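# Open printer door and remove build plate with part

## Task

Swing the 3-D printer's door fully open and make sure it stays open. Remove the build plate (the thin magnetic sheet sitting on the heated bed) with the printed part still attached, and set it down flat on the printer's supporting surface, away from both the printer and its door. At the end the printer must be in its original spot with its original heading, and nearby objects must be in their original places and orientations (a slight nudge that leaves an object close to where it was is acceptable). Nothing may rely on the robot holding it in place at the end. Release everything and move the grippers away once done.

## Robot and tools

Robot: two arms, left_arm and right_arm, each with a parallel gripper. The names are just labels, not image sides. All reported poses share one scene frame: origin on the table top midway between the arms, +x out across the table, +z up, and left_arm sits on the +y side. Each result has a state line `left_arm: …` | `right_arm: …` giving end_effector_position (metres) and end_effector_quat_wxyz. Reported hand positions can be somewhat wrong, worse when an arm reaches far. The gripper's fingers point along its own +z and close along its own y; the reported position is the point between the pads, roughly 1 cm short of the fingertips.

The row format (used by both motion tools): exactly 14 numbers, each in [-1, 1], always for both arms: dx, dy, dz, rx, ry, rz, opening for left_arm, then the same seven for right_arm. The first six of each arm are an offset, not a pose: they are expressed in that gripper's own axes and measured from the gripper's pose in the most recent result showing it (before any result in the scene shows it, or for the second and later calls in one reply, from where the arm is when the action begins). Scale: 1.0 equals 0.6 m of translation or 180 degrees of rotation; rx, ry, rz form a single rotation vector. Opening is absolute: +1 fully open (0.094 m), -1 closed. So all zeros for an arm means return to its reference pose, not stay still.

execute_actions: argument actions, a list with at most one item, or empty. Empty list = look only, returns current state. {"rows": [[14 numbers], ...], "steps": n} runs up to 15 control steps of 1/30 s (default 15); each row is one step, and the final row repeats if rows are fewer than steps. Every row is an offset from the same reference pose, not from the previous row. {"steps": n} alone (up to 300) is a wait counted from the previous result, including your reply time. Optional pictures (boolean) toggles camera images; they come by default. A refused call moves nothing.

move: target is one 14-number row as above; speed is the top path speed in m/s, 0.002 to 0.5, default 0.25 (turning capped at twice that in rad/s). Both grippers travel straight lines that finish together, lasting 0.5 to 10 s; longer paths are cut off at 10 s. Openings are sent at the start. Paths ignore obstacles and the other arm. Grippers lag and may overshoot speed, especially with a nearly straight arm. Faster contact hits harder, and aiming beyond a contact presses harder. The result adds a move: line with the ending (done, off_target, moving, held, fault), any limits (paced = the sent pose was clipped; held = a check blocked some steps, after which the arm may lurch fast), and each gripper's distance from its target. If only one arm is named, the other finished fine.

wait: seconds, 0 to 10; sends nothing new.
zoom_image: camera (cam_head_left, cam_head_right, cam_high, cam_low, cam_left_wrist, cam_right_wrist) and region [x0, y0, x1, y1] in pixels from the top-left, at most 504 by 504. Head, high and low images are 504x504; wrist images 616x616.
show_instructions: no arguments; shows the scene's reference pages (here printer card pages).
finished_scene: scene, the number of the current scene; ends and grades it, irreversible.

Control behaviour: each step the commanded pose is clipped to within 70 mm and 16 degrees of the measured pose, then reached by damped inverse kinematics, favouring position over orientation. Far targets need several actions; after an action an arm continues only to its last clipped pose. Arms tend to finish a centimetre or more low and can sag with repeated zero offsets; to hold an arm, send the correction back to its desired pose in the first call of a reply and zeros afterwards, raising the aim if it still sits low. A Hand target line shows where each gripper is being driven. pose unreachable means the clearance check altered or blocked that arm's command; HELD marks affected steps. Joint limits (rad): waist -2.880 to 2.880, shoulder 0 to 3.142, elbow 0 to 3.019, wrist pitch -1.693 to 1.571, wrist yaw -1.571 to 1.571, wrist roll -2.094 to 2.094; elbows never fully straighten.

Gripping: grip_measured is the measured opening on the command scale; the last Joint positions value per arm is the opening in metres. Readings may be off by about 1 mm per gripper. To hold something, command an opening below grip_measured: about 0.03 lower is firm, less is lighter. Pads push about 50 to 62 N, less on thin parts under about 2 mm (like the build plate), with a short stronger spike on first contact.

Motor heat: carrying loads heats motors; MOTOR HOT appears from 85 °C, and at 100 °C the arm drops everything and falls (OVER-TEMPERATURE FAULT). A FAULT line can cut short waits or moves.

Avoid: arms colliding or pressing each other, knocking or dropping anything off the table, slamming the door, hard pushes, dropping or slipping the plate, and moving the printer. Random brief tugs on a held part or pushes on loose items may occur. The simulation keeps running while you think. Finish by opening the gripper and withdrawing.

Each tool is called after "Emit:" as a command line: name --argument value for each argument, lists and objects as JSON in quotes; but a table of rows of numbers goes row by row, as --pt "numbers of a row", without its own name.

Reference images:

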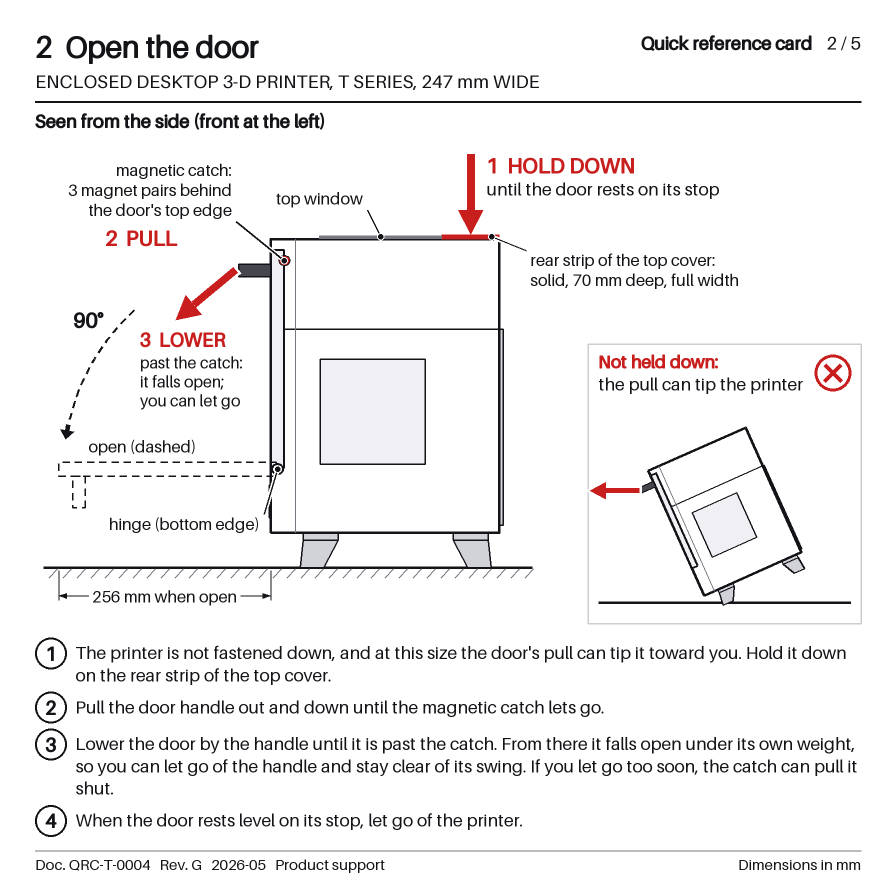

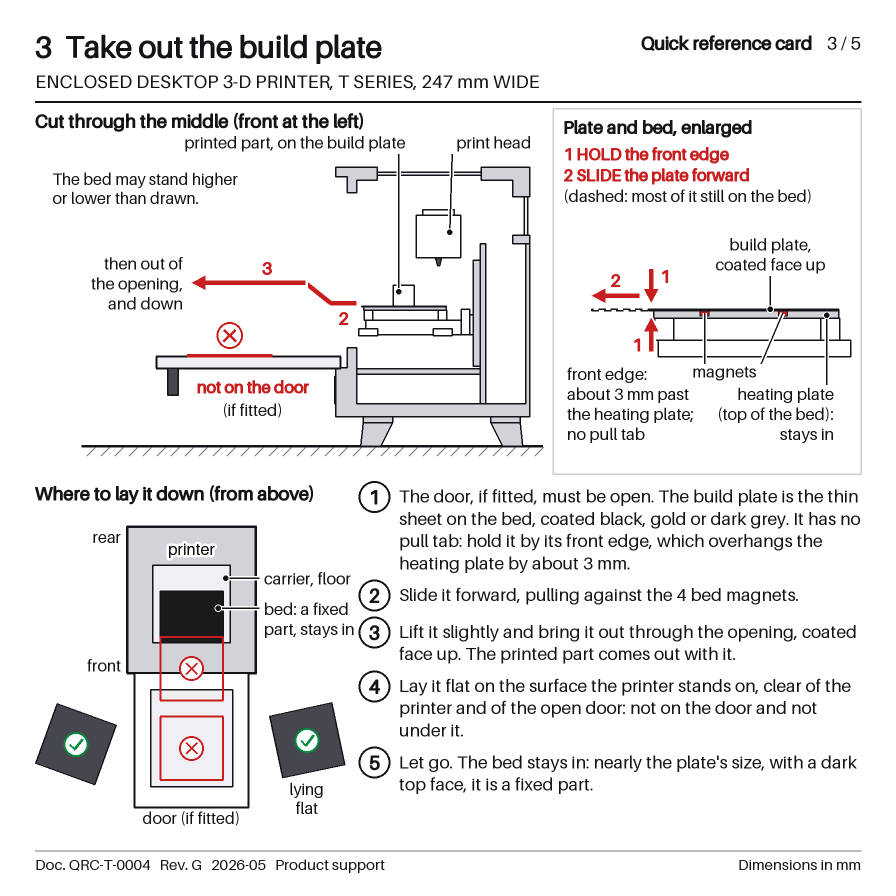

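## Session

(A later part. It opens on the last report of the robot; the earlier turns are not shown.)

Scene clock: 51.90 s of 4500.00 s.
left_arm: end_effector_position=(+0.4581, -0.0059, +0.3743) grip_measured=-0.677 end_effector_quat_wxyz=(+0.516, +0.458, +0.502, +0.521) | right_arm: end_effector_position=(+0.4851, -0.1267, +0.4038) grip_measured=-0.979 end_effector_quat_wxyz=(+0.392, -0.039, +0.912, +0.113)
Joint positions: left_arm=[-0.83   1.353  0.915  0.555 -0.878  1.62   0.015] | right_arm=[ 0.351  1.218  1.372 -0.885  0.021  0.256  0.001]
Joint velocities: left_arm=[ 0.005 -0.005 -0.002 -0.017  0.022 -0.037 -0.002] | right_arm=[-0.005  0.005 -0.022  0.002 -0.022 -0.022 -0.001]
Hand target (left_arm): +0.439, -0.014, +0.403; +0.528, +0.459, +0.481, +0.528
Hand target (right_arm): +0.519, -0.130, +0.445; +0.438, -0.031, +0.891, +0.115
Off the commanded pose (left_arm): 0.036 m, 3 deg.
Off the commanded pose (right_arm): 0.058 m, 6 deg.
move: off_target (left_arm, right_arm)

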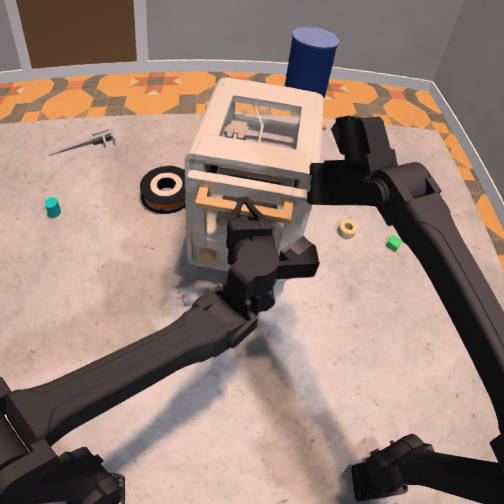

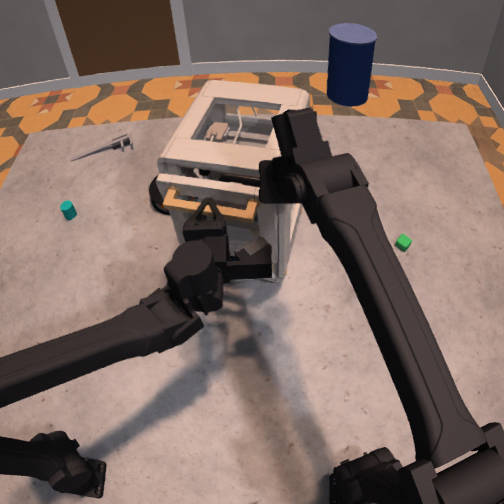

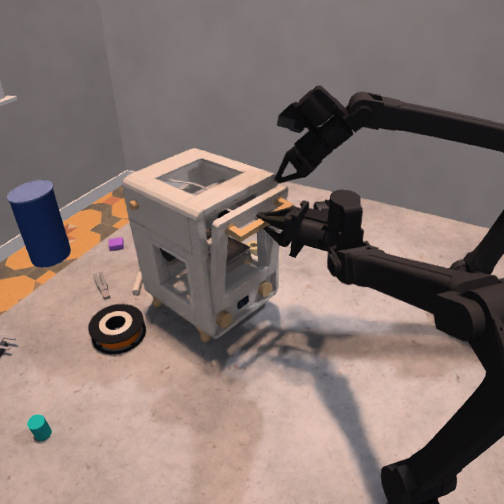

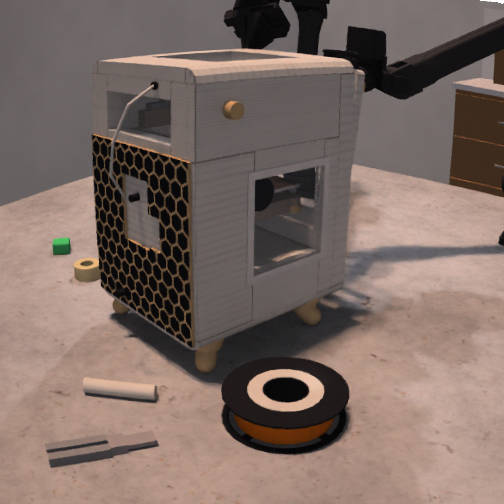

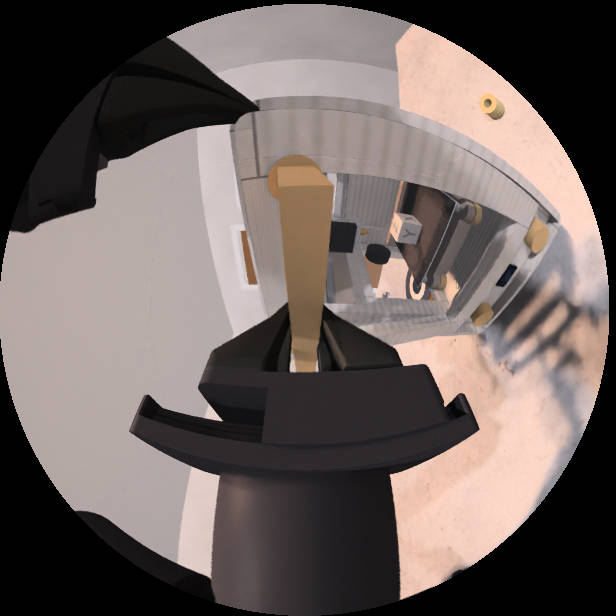

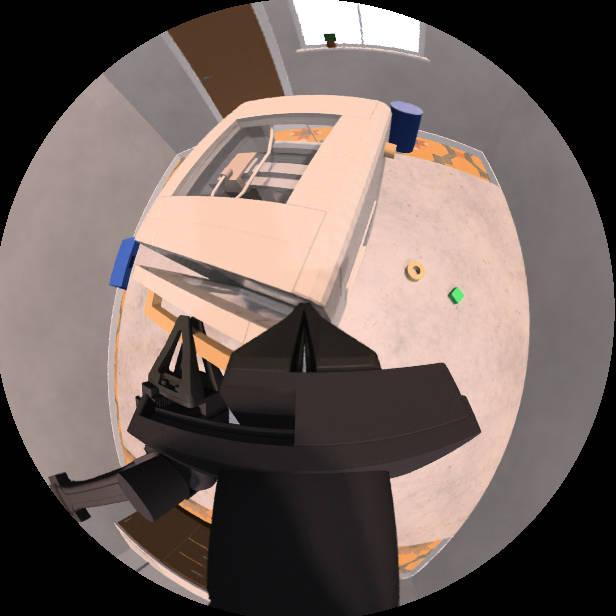

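Emit:
move --target '[0.03,-0.04,-0.17,-0.15,0,0,-0.72, -0.07,0,-0.02,0,-0.03,0,-1]' --speed 0.08

Emit:
move --target '[0.02,-0.05,-0.15,-0.14,0,0,-0.72, -0.07,0,-0.02,0,-0.03,0,-1]' --speed 0.08

Scene clock: 57.10 s of 4500.00 s.
left_arm: end_effector_position=(+0.3751, +0.0128, +0.3217) grip_measured=-0.663 end_effector_quat_wxyz=(+0.611, +0.360, +0.416, +0.570) | right_arm: end_effector_position=(+0.4842, -0.1272, +0.4041) grip_measured=-0.979 end_effector_quat_wxyz=(+0.391, -0.039, +0.913, +0.112)
Joint positions: left_arm=[-0.931  1.526  0.611  1.564 -0.858  1.986  0.016] | right_arm=[ 0.351  1.216  1.372 -0.888  0.022  0.256  0.001]
Joint velocities: left_arm=[-0.005 -0.015 -0.022 -0.012  0.007 -0.081 -0.   ] | right_arm=[ 0.005 -0.015  0.032 -0.002  0.022  0.022 -0.001]
Hand target (left_arm): +0.359, +0.008, +0.340; +0.603, +0.369, +0.391, +0.590
Hand target (right_arm): +0.503, -0.131, +0.442; +0.435, -0.033, +0.893, +0.114
Off the commanded pose (left_arm): 0.028 m, 9 deg.
Off the commanded pose (right_arm): 0.044 m, 5 deg.
joint sent to its limit (left arm) — the command would take joint 4 (wrist pitch) past its upper limit and joint 6 (wrist roll) past its upper limit, so those joints were sent only as far as their limits.
move: off_target (left_arm, right_arm)

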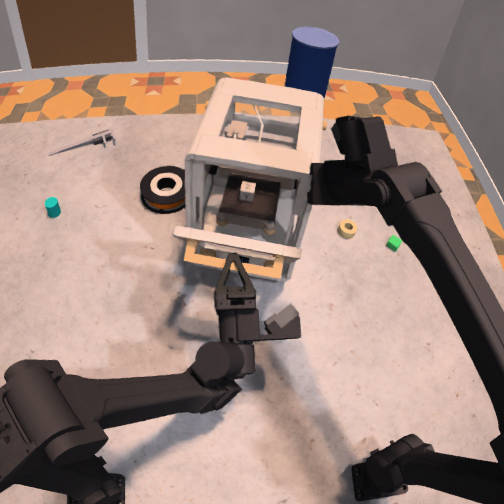

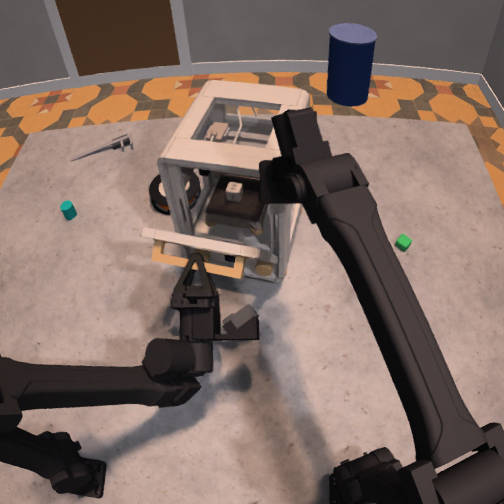

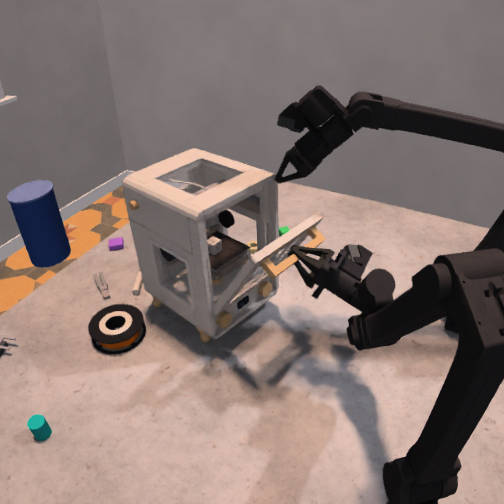

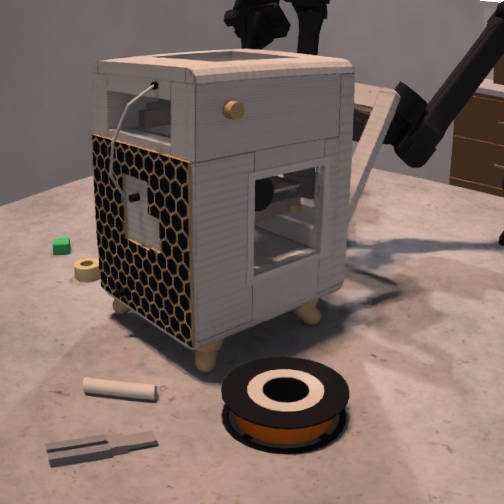

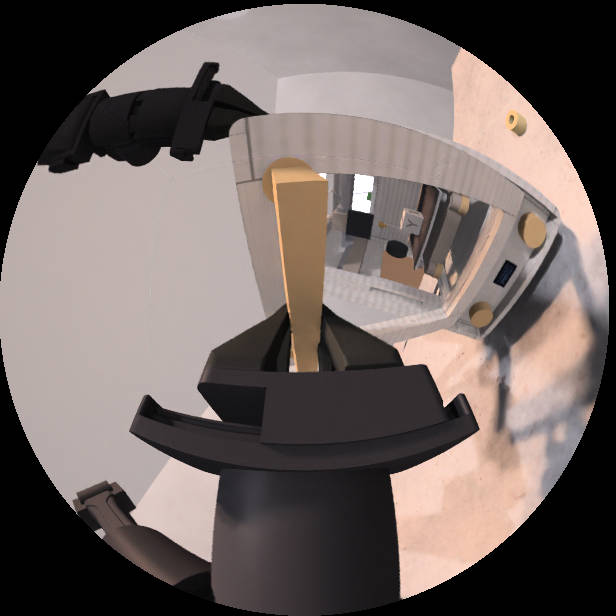

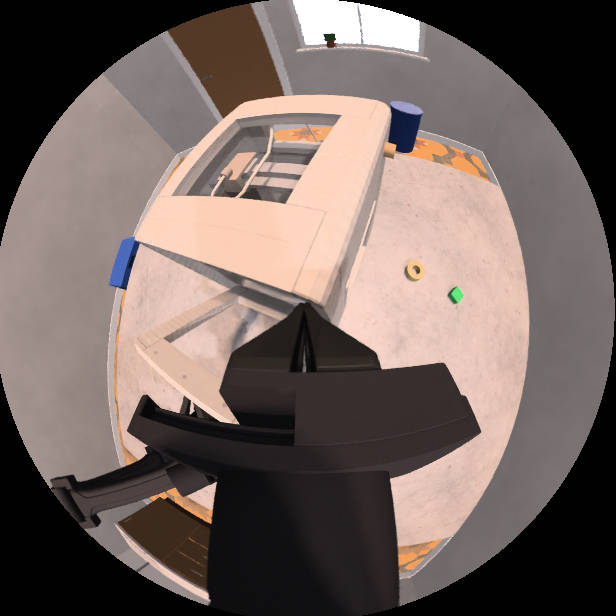

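Scene clock: 60.13 s of 4500.00 s.
left_arm: end_effector_position=(+0.3226, +0.0230, +0.2495) grip_measured=-0.592 end_effector_quat_wxyz=(+0.601, +0.435, +0.416, +0.525) | right_arm: end_effector_position=(+0.4841, -0.1272, +0.4040) grip_measured=-0.979 end_effector_quat_wxyz=(+0.391, -0.039, +0.913, +0.112)
Joint positions: left_arm=[-1.027  1.517  0.408  1.56  -0.888  1.884  0.019] | right_arm=[ 0.351  1.216  1.372 -0.889  0.022  0.256  0.001]
Joint velocities: left_arm=[-0.005 -0.005  0.002  0.007  0.066  0.007  0.   ] | right_arm=[-0.024 -0.015 -0.012 -0.012  0.066  0.066  0.001]
Hand target (left_arm): +0.306, +0.020, +0.258; +0.609, +0.436, +0.407, +0.523
Hand target (right_arm): +0.502, -0.132, +0.442; +0.434, -0.033, +0.893, +0.113
Off the commanded pose (left_arm): 0.020 m, 34 deg; orientation clipped at the last step of the last action.
Off the commanded pose (right_arm): 0.044 m, 5 deg.
joint sent to its limit (left arm) — the command would take joint 4 (wrist pitch) past its upper limit, so that joint was sent only as far as its limit.
move: off_target (left_arm, right_arm); limits=paced

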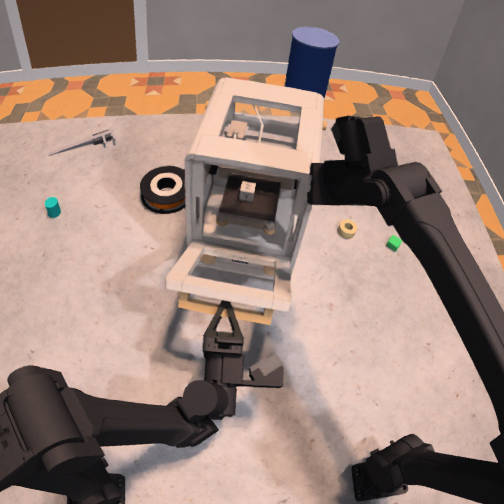

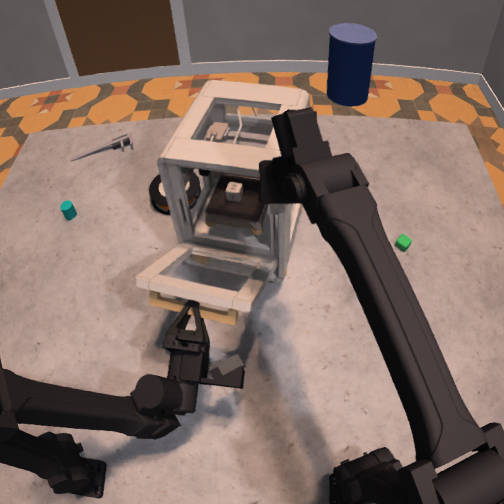

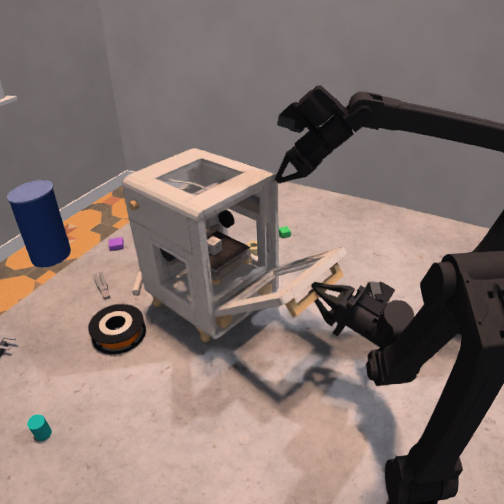

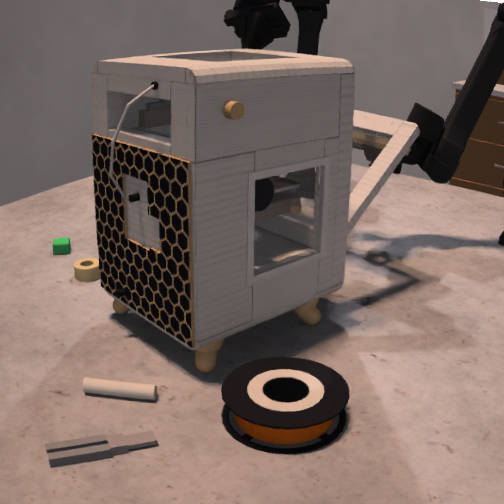

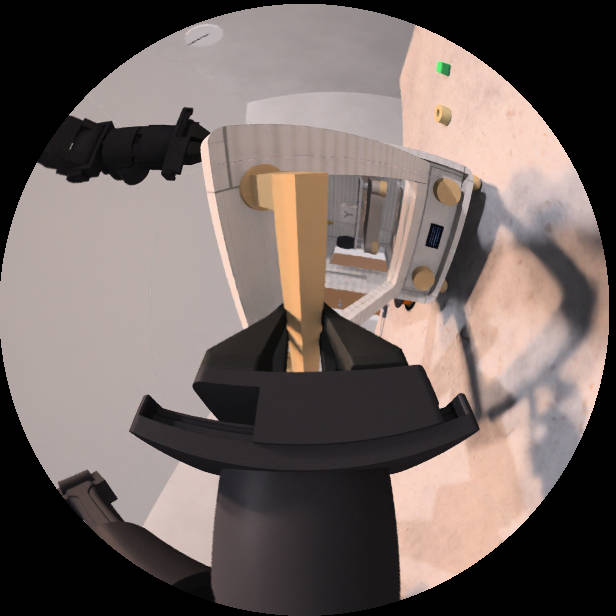

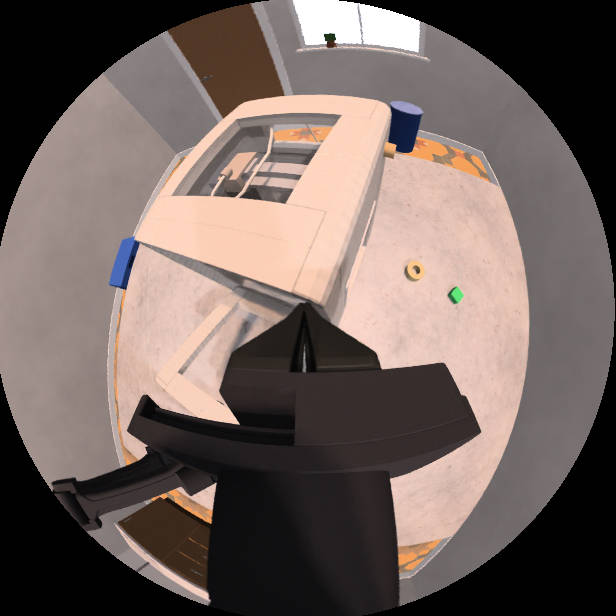

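Lower with loose fingers cradling the handle, then retreat.

Emit:
move --target '[0.01,-0.17,-0.12,0.05,0,0,-0.3, -0.07,0,-0.02,0,-0.03,0,-1]' --speed 0.08

Emit:
move --target '[0.05,-0.03,-0.17,0,0,0,1, -0.07,0,-0.02,0,-0.03,0,-1]' --speed 0.1

Scene clock: 62.47 s of 4500.00 s.
left_arm: end_effector_position=(+0.2855, +0.0331, +0.1247) grip_measured=-0.301 end_effector_quat_wxyz=(+0.534, +0.507, +0.468, +0.489) | right_arm: end_effector_position=(+0.4841, -0.1272, +0.4040) grip_measured=-0.979 end_effector_quat_wxyz=(+0.391, -0.039, +0.913, +0.112)
Joint positions: left_arm=[-1.144  1.764  0.304  1.558 -1.058  1.651  0.033] | right_arm=[ 0.351  1.216  1.372 -0.889  0.022  0.255  0.001]
Joint velocities: left_arm=[-0.015 -0.005  0.007  0.002  0.007  0.022 -0.001] | right_arm=[-0.005  0.005  0.002  0.007 -0.022 -0.037  0.   ]
Hand target (left_arm): +0.281, +0.029, +0.130; +0.550, +0.497, +0.472, +0.478
Hand target (right_arm): +0.502, -0.132, +0.442; +0.434, -0.033, +0.893, +0.113
Off the commanded pose (left_arm): 0.009 m, 5 deg.
Off the commanded pose (right_arm): 0.044 m, 5 deg.
joint sent to its limit (left arm) — the command would take joint 4 (wrist pitch) past its upper limit, so that joint was sent only as far as its limit.
move: off_target (left_arm, right_arm)

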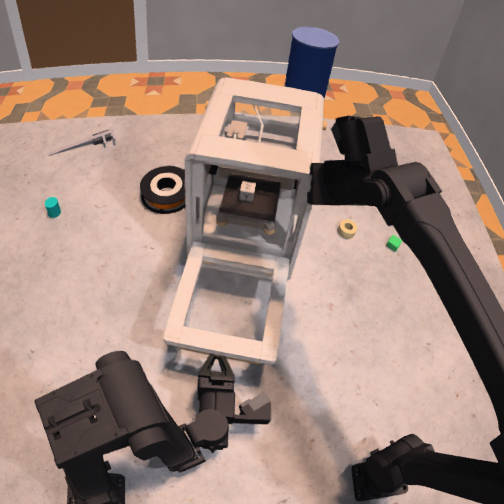

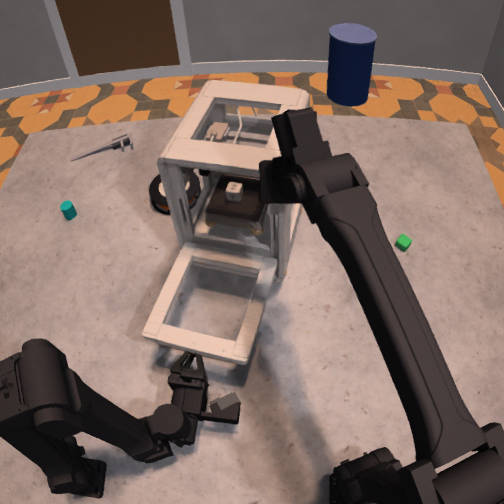

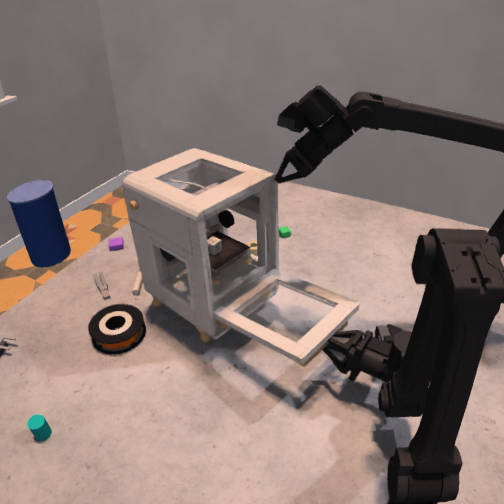

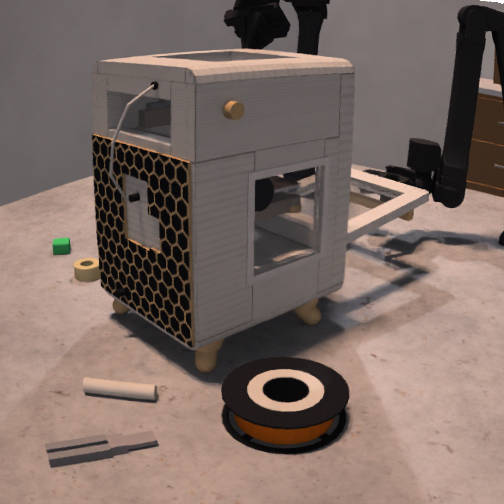

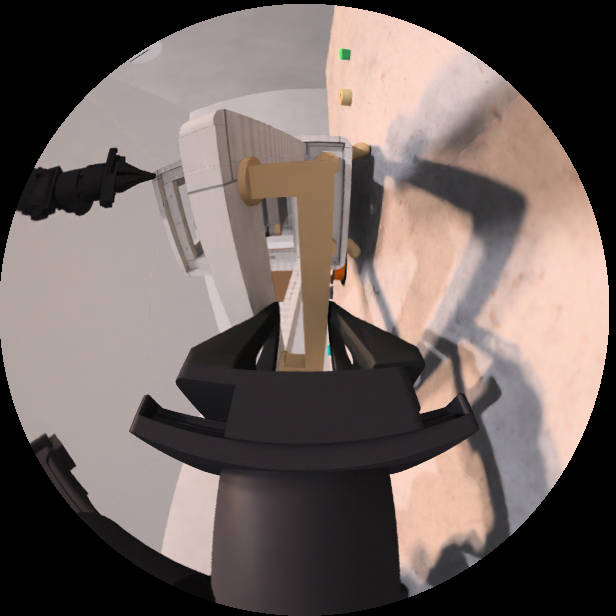

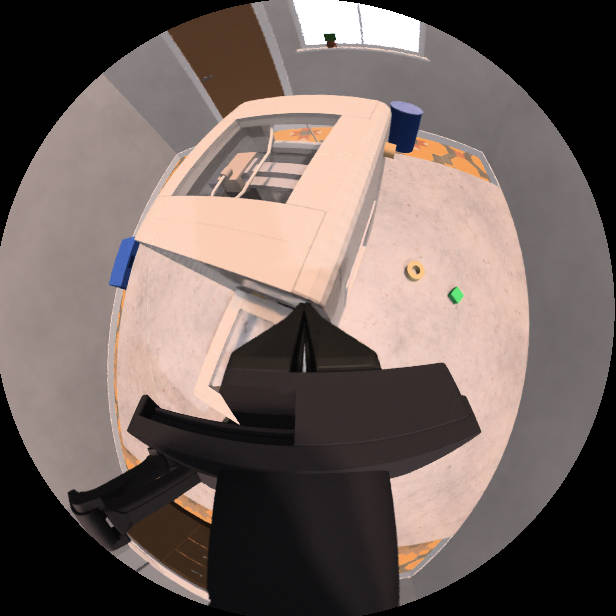

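Scene clock: 63.90 s of 4500.00 s.
left_arm: end_effector_position=(+0.1874, +0.0715, +0.1003) grip_measured=+1.000 end_effector_quat_wxyz=(+0.512, +0.524, +0.479, +0.483) | right_arm: end_effector_position=(+0.4844, -0.1275, +0.4042) grip_measured=-0.979 end_effector_quat_wxyz=(+0.392, -0.039, +0.912, +0.111)
Joint positions: left_arm=[-1.495  1.769  0.144  1.559 -1.421  1.522  0.094] | right_arm=[ 0.351  1.216  1.372 -0.888  0.024  0.255  0.001]
Joint velocities: left_arm=[ 0.015 -0.015 -0.002  0.022  0.037 -0.007  0.   ] | right_arm=[ 0.015 -0.005 -0.012 -0.002 -0.007 -0.007 -0.   ]
Hand target (left_arm): +0.185, +0.071, +0.101; +0.519, +0.519, +0.484, +0.475
Hand target (right_arm): +0.502, -0.132, +0.442; +0.434, -0.033, +0.893, +0.113
Off the commanded pose (left_arm): 0.001 m, 4 deg.
Off the commanded pose (right_arm): 0.043 m, 5 deg.
joint sent to its limit (left arm) — the command would take joint 4 (wrist pitch) past its upper limit, so that joint was sent only as far as its limit.
move: off_target (left_arm, right_arm)

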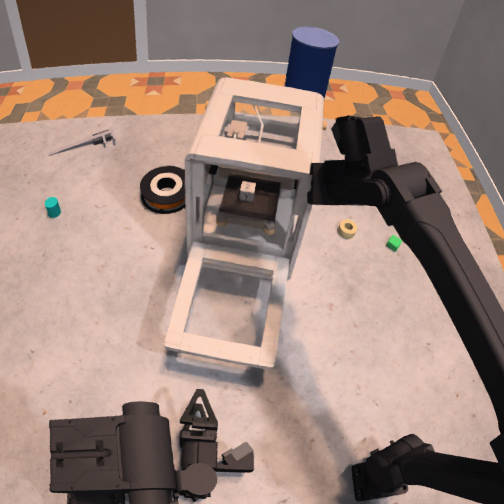

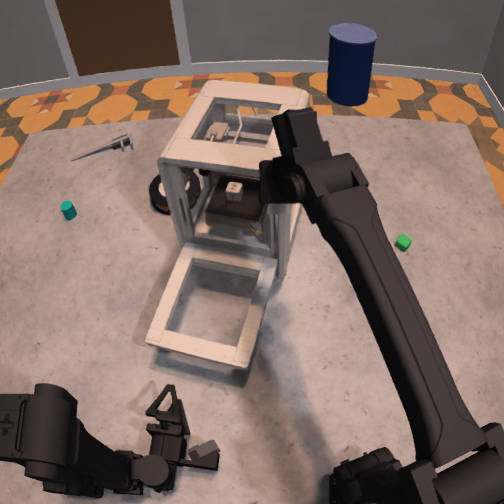

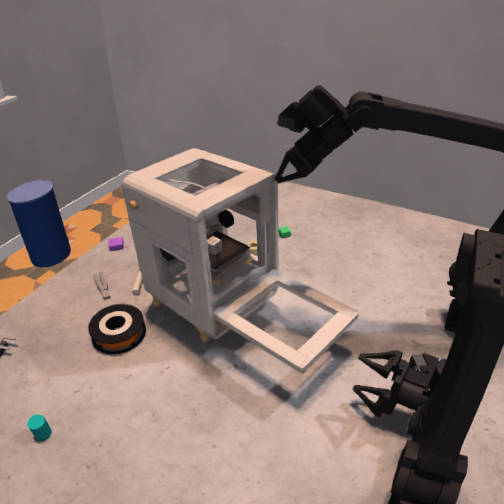

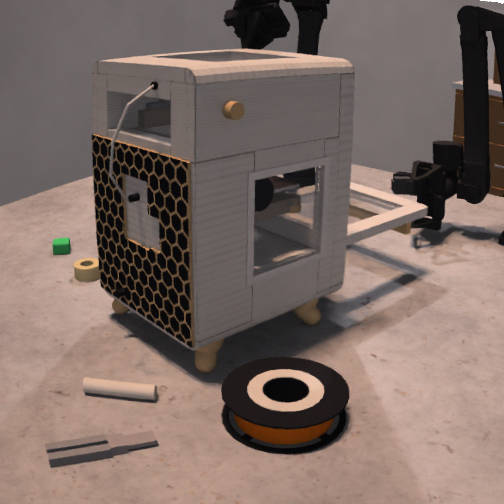

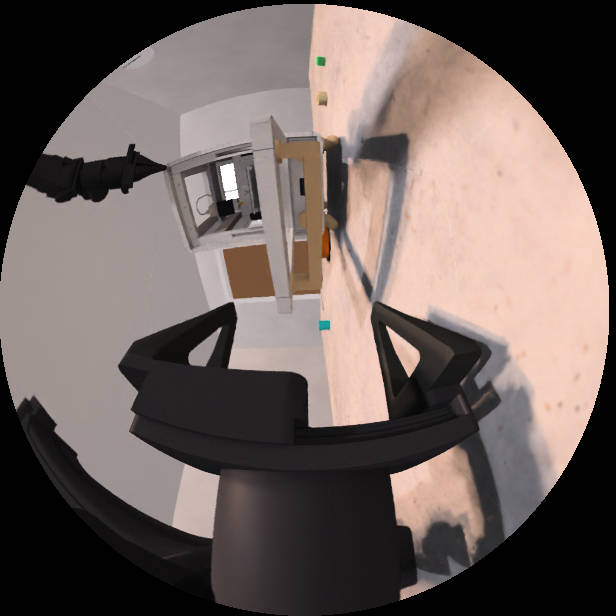

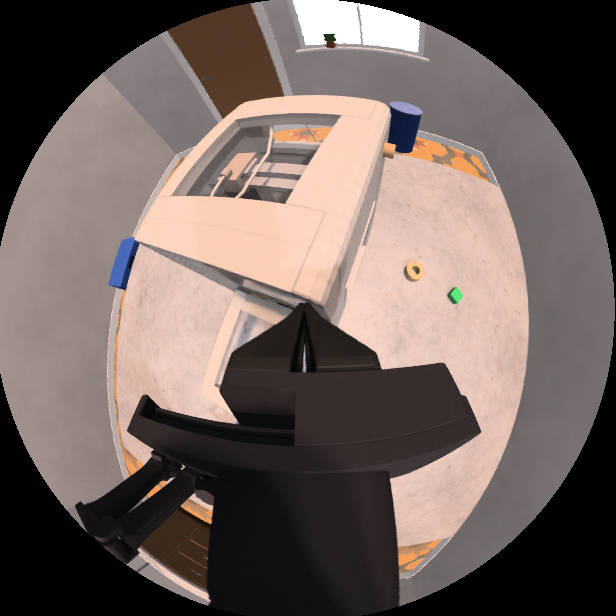

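Emit:
move --target '[0,0.3,0,0,0,0,-0.5, -0.07,0,-0.02,0,-0.03,0,-1]'

Emit:
move --target '[-0.13,-0.05,0.45,0,-0.065,0,-0.5, -0.07,0,-0.02,0,-0.03,0,-1]'

Scene clock: 66.23 s of 4500.00 s.
left_arm: end_effector_position=(+0.1869, +0.0767, +0.2615) grip_measured=-0.498 end_effector_quat_wxyz=(+0.493, +0.543, +0.458, +0.502) | right_arm: end_effector_position=(+0.4844, -0.1276, +0.4043) grip_measured=-0.979 end_effector_quat_wxyz=(+0.392, -0.039, +0.912, +0.111)
Joint positions: left_arm=[-1.495  0.771  0.293  0.42  -1.419  1.607  0.024] | right_arm=[ 0.351  1.216  1.372 -0.888  0.024  0.254  0.001]
Joint velocities: left_arm=[ 0.005 -0.044  0.022 -0.232  0.066 -0.212 -0.001] | right_arm=[-0.024 -0.005 -0.032  0.002  0.022  0.007  0.   ]
Hand target (left_arm): +0.189, +0.070, +0.285; +0.513, +0.523, +0.478, +0.485
Hand target (right_arm): +0.502, -0.132, +0.442; +0.435, -0.033, +0.893, +0.112
Off the commanded pose (left_arm): 0.021 m, 4 deg.
Off the commanded pose (right_arm): 0.044 m, 5 deg.
move: off_target (left_arm, right_arm)

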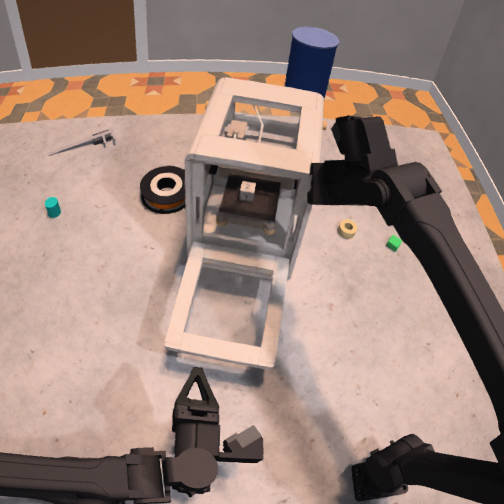

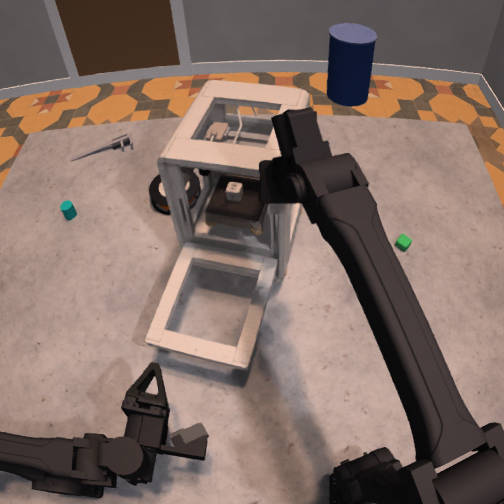

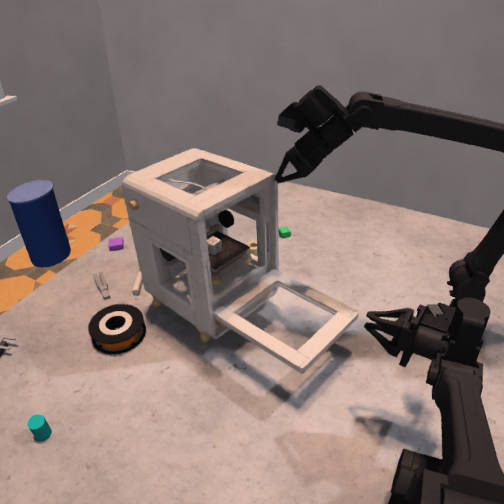

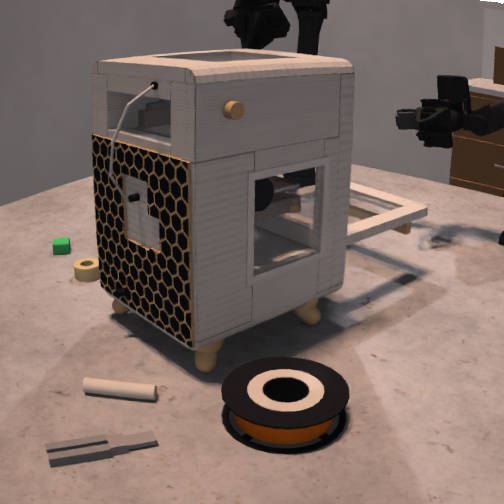

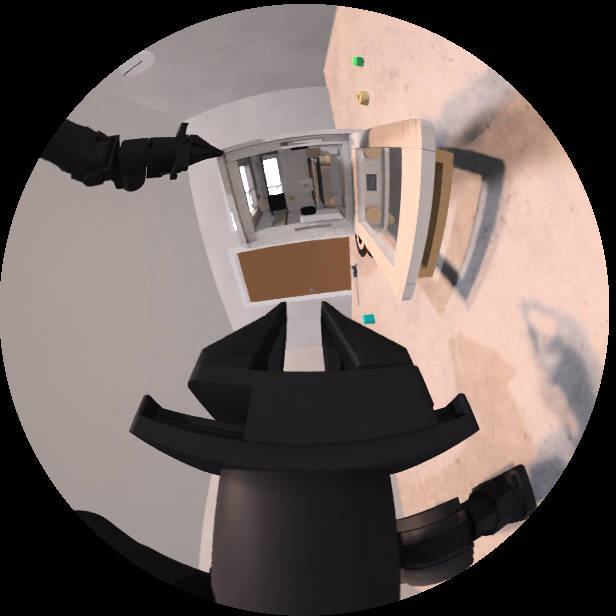

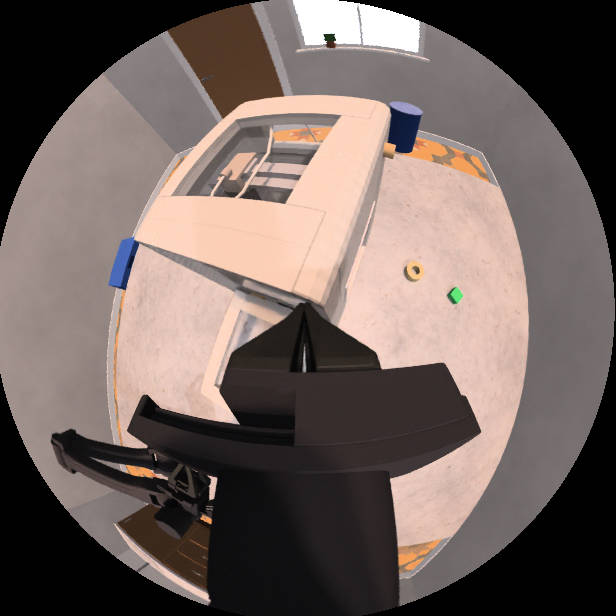

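Scene clock: 67.77 s of 4500.00 s.
left_arm: end_effector_position=(+0.4416, -0.0139, +0.2021) grip_measured=-0.498 end_effector_quat_wxyz=(+0.521, +0.607, +0.401, +0.446) | right_arm: end_effector_position=(+0.4844, -0.1276, +0.4043) grip_measured=-0.979 end_effector_quat_wxyz=(+0.392, -0.039, +0.912, +0.110)
Joint positions: left_arm=[-0.765  1.513  0.63   0.817 -0.485  1.664  0.024] | right_arm=[ 0.351  1.216  1.372 -0.888  0.025  0.254  0.001]
Joint velocities: left_arm=[-0.005 -0.015  0.022  0.012  0.022 -0.022 -0.001] | right_arm=[-0.015  0.005  0.027 -0.002  0.022 -0.11  -0.001]
Hand target (left_arm): +0.451, -0.020, +0.224; +0.539, +0.589, +0.396, +0.454
Hand target (right_arm): +0.502, -0.132, +0.442; +0.435, -0.033, +0.893, +0.112
Off the commanded pose (left_arm): 0.022 m, 3 deg.
Off the commanded pose (right_arm): 0.044 m, 5 deg.
move: off_target (left_arm, right_arm)

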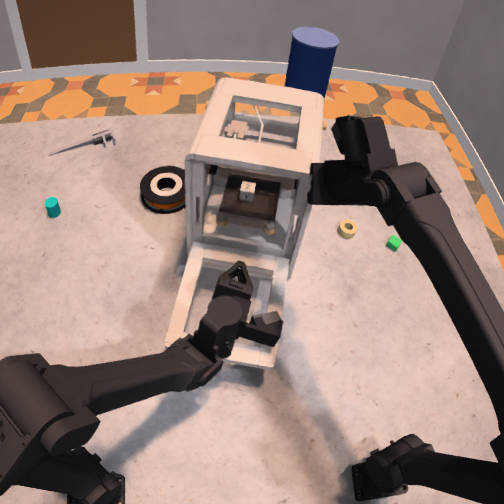

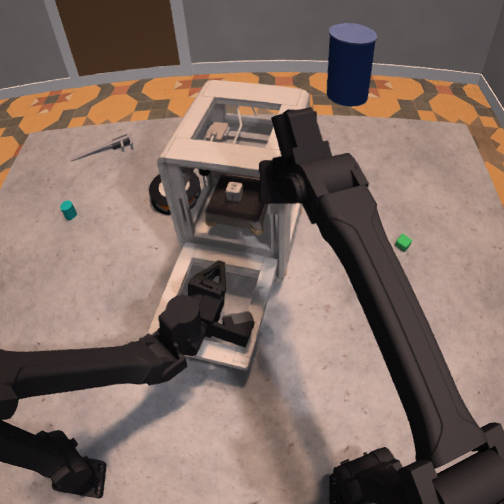

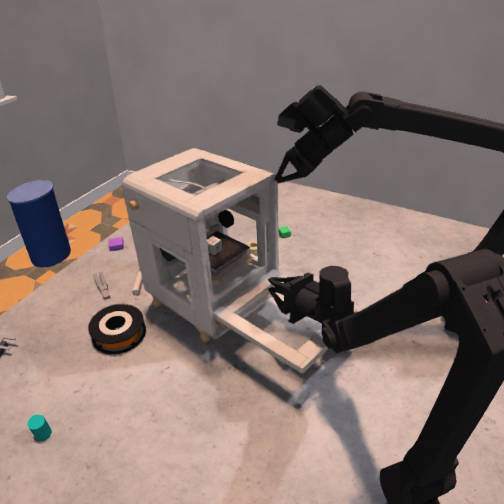

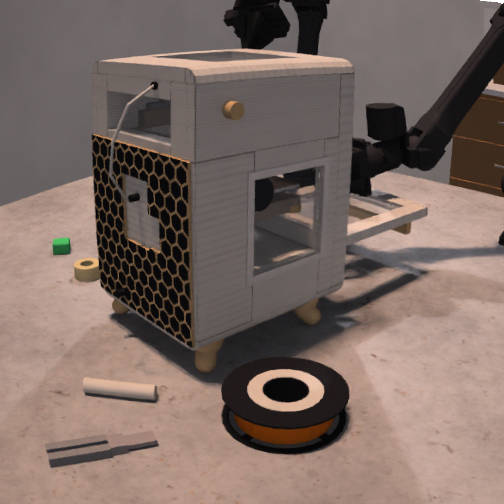

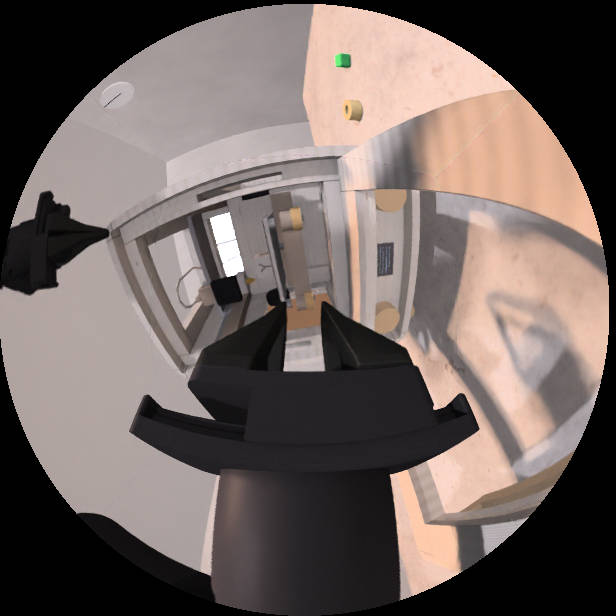

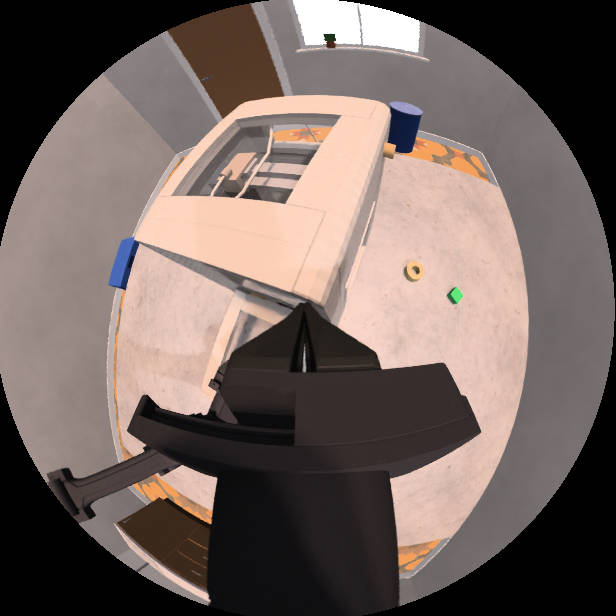

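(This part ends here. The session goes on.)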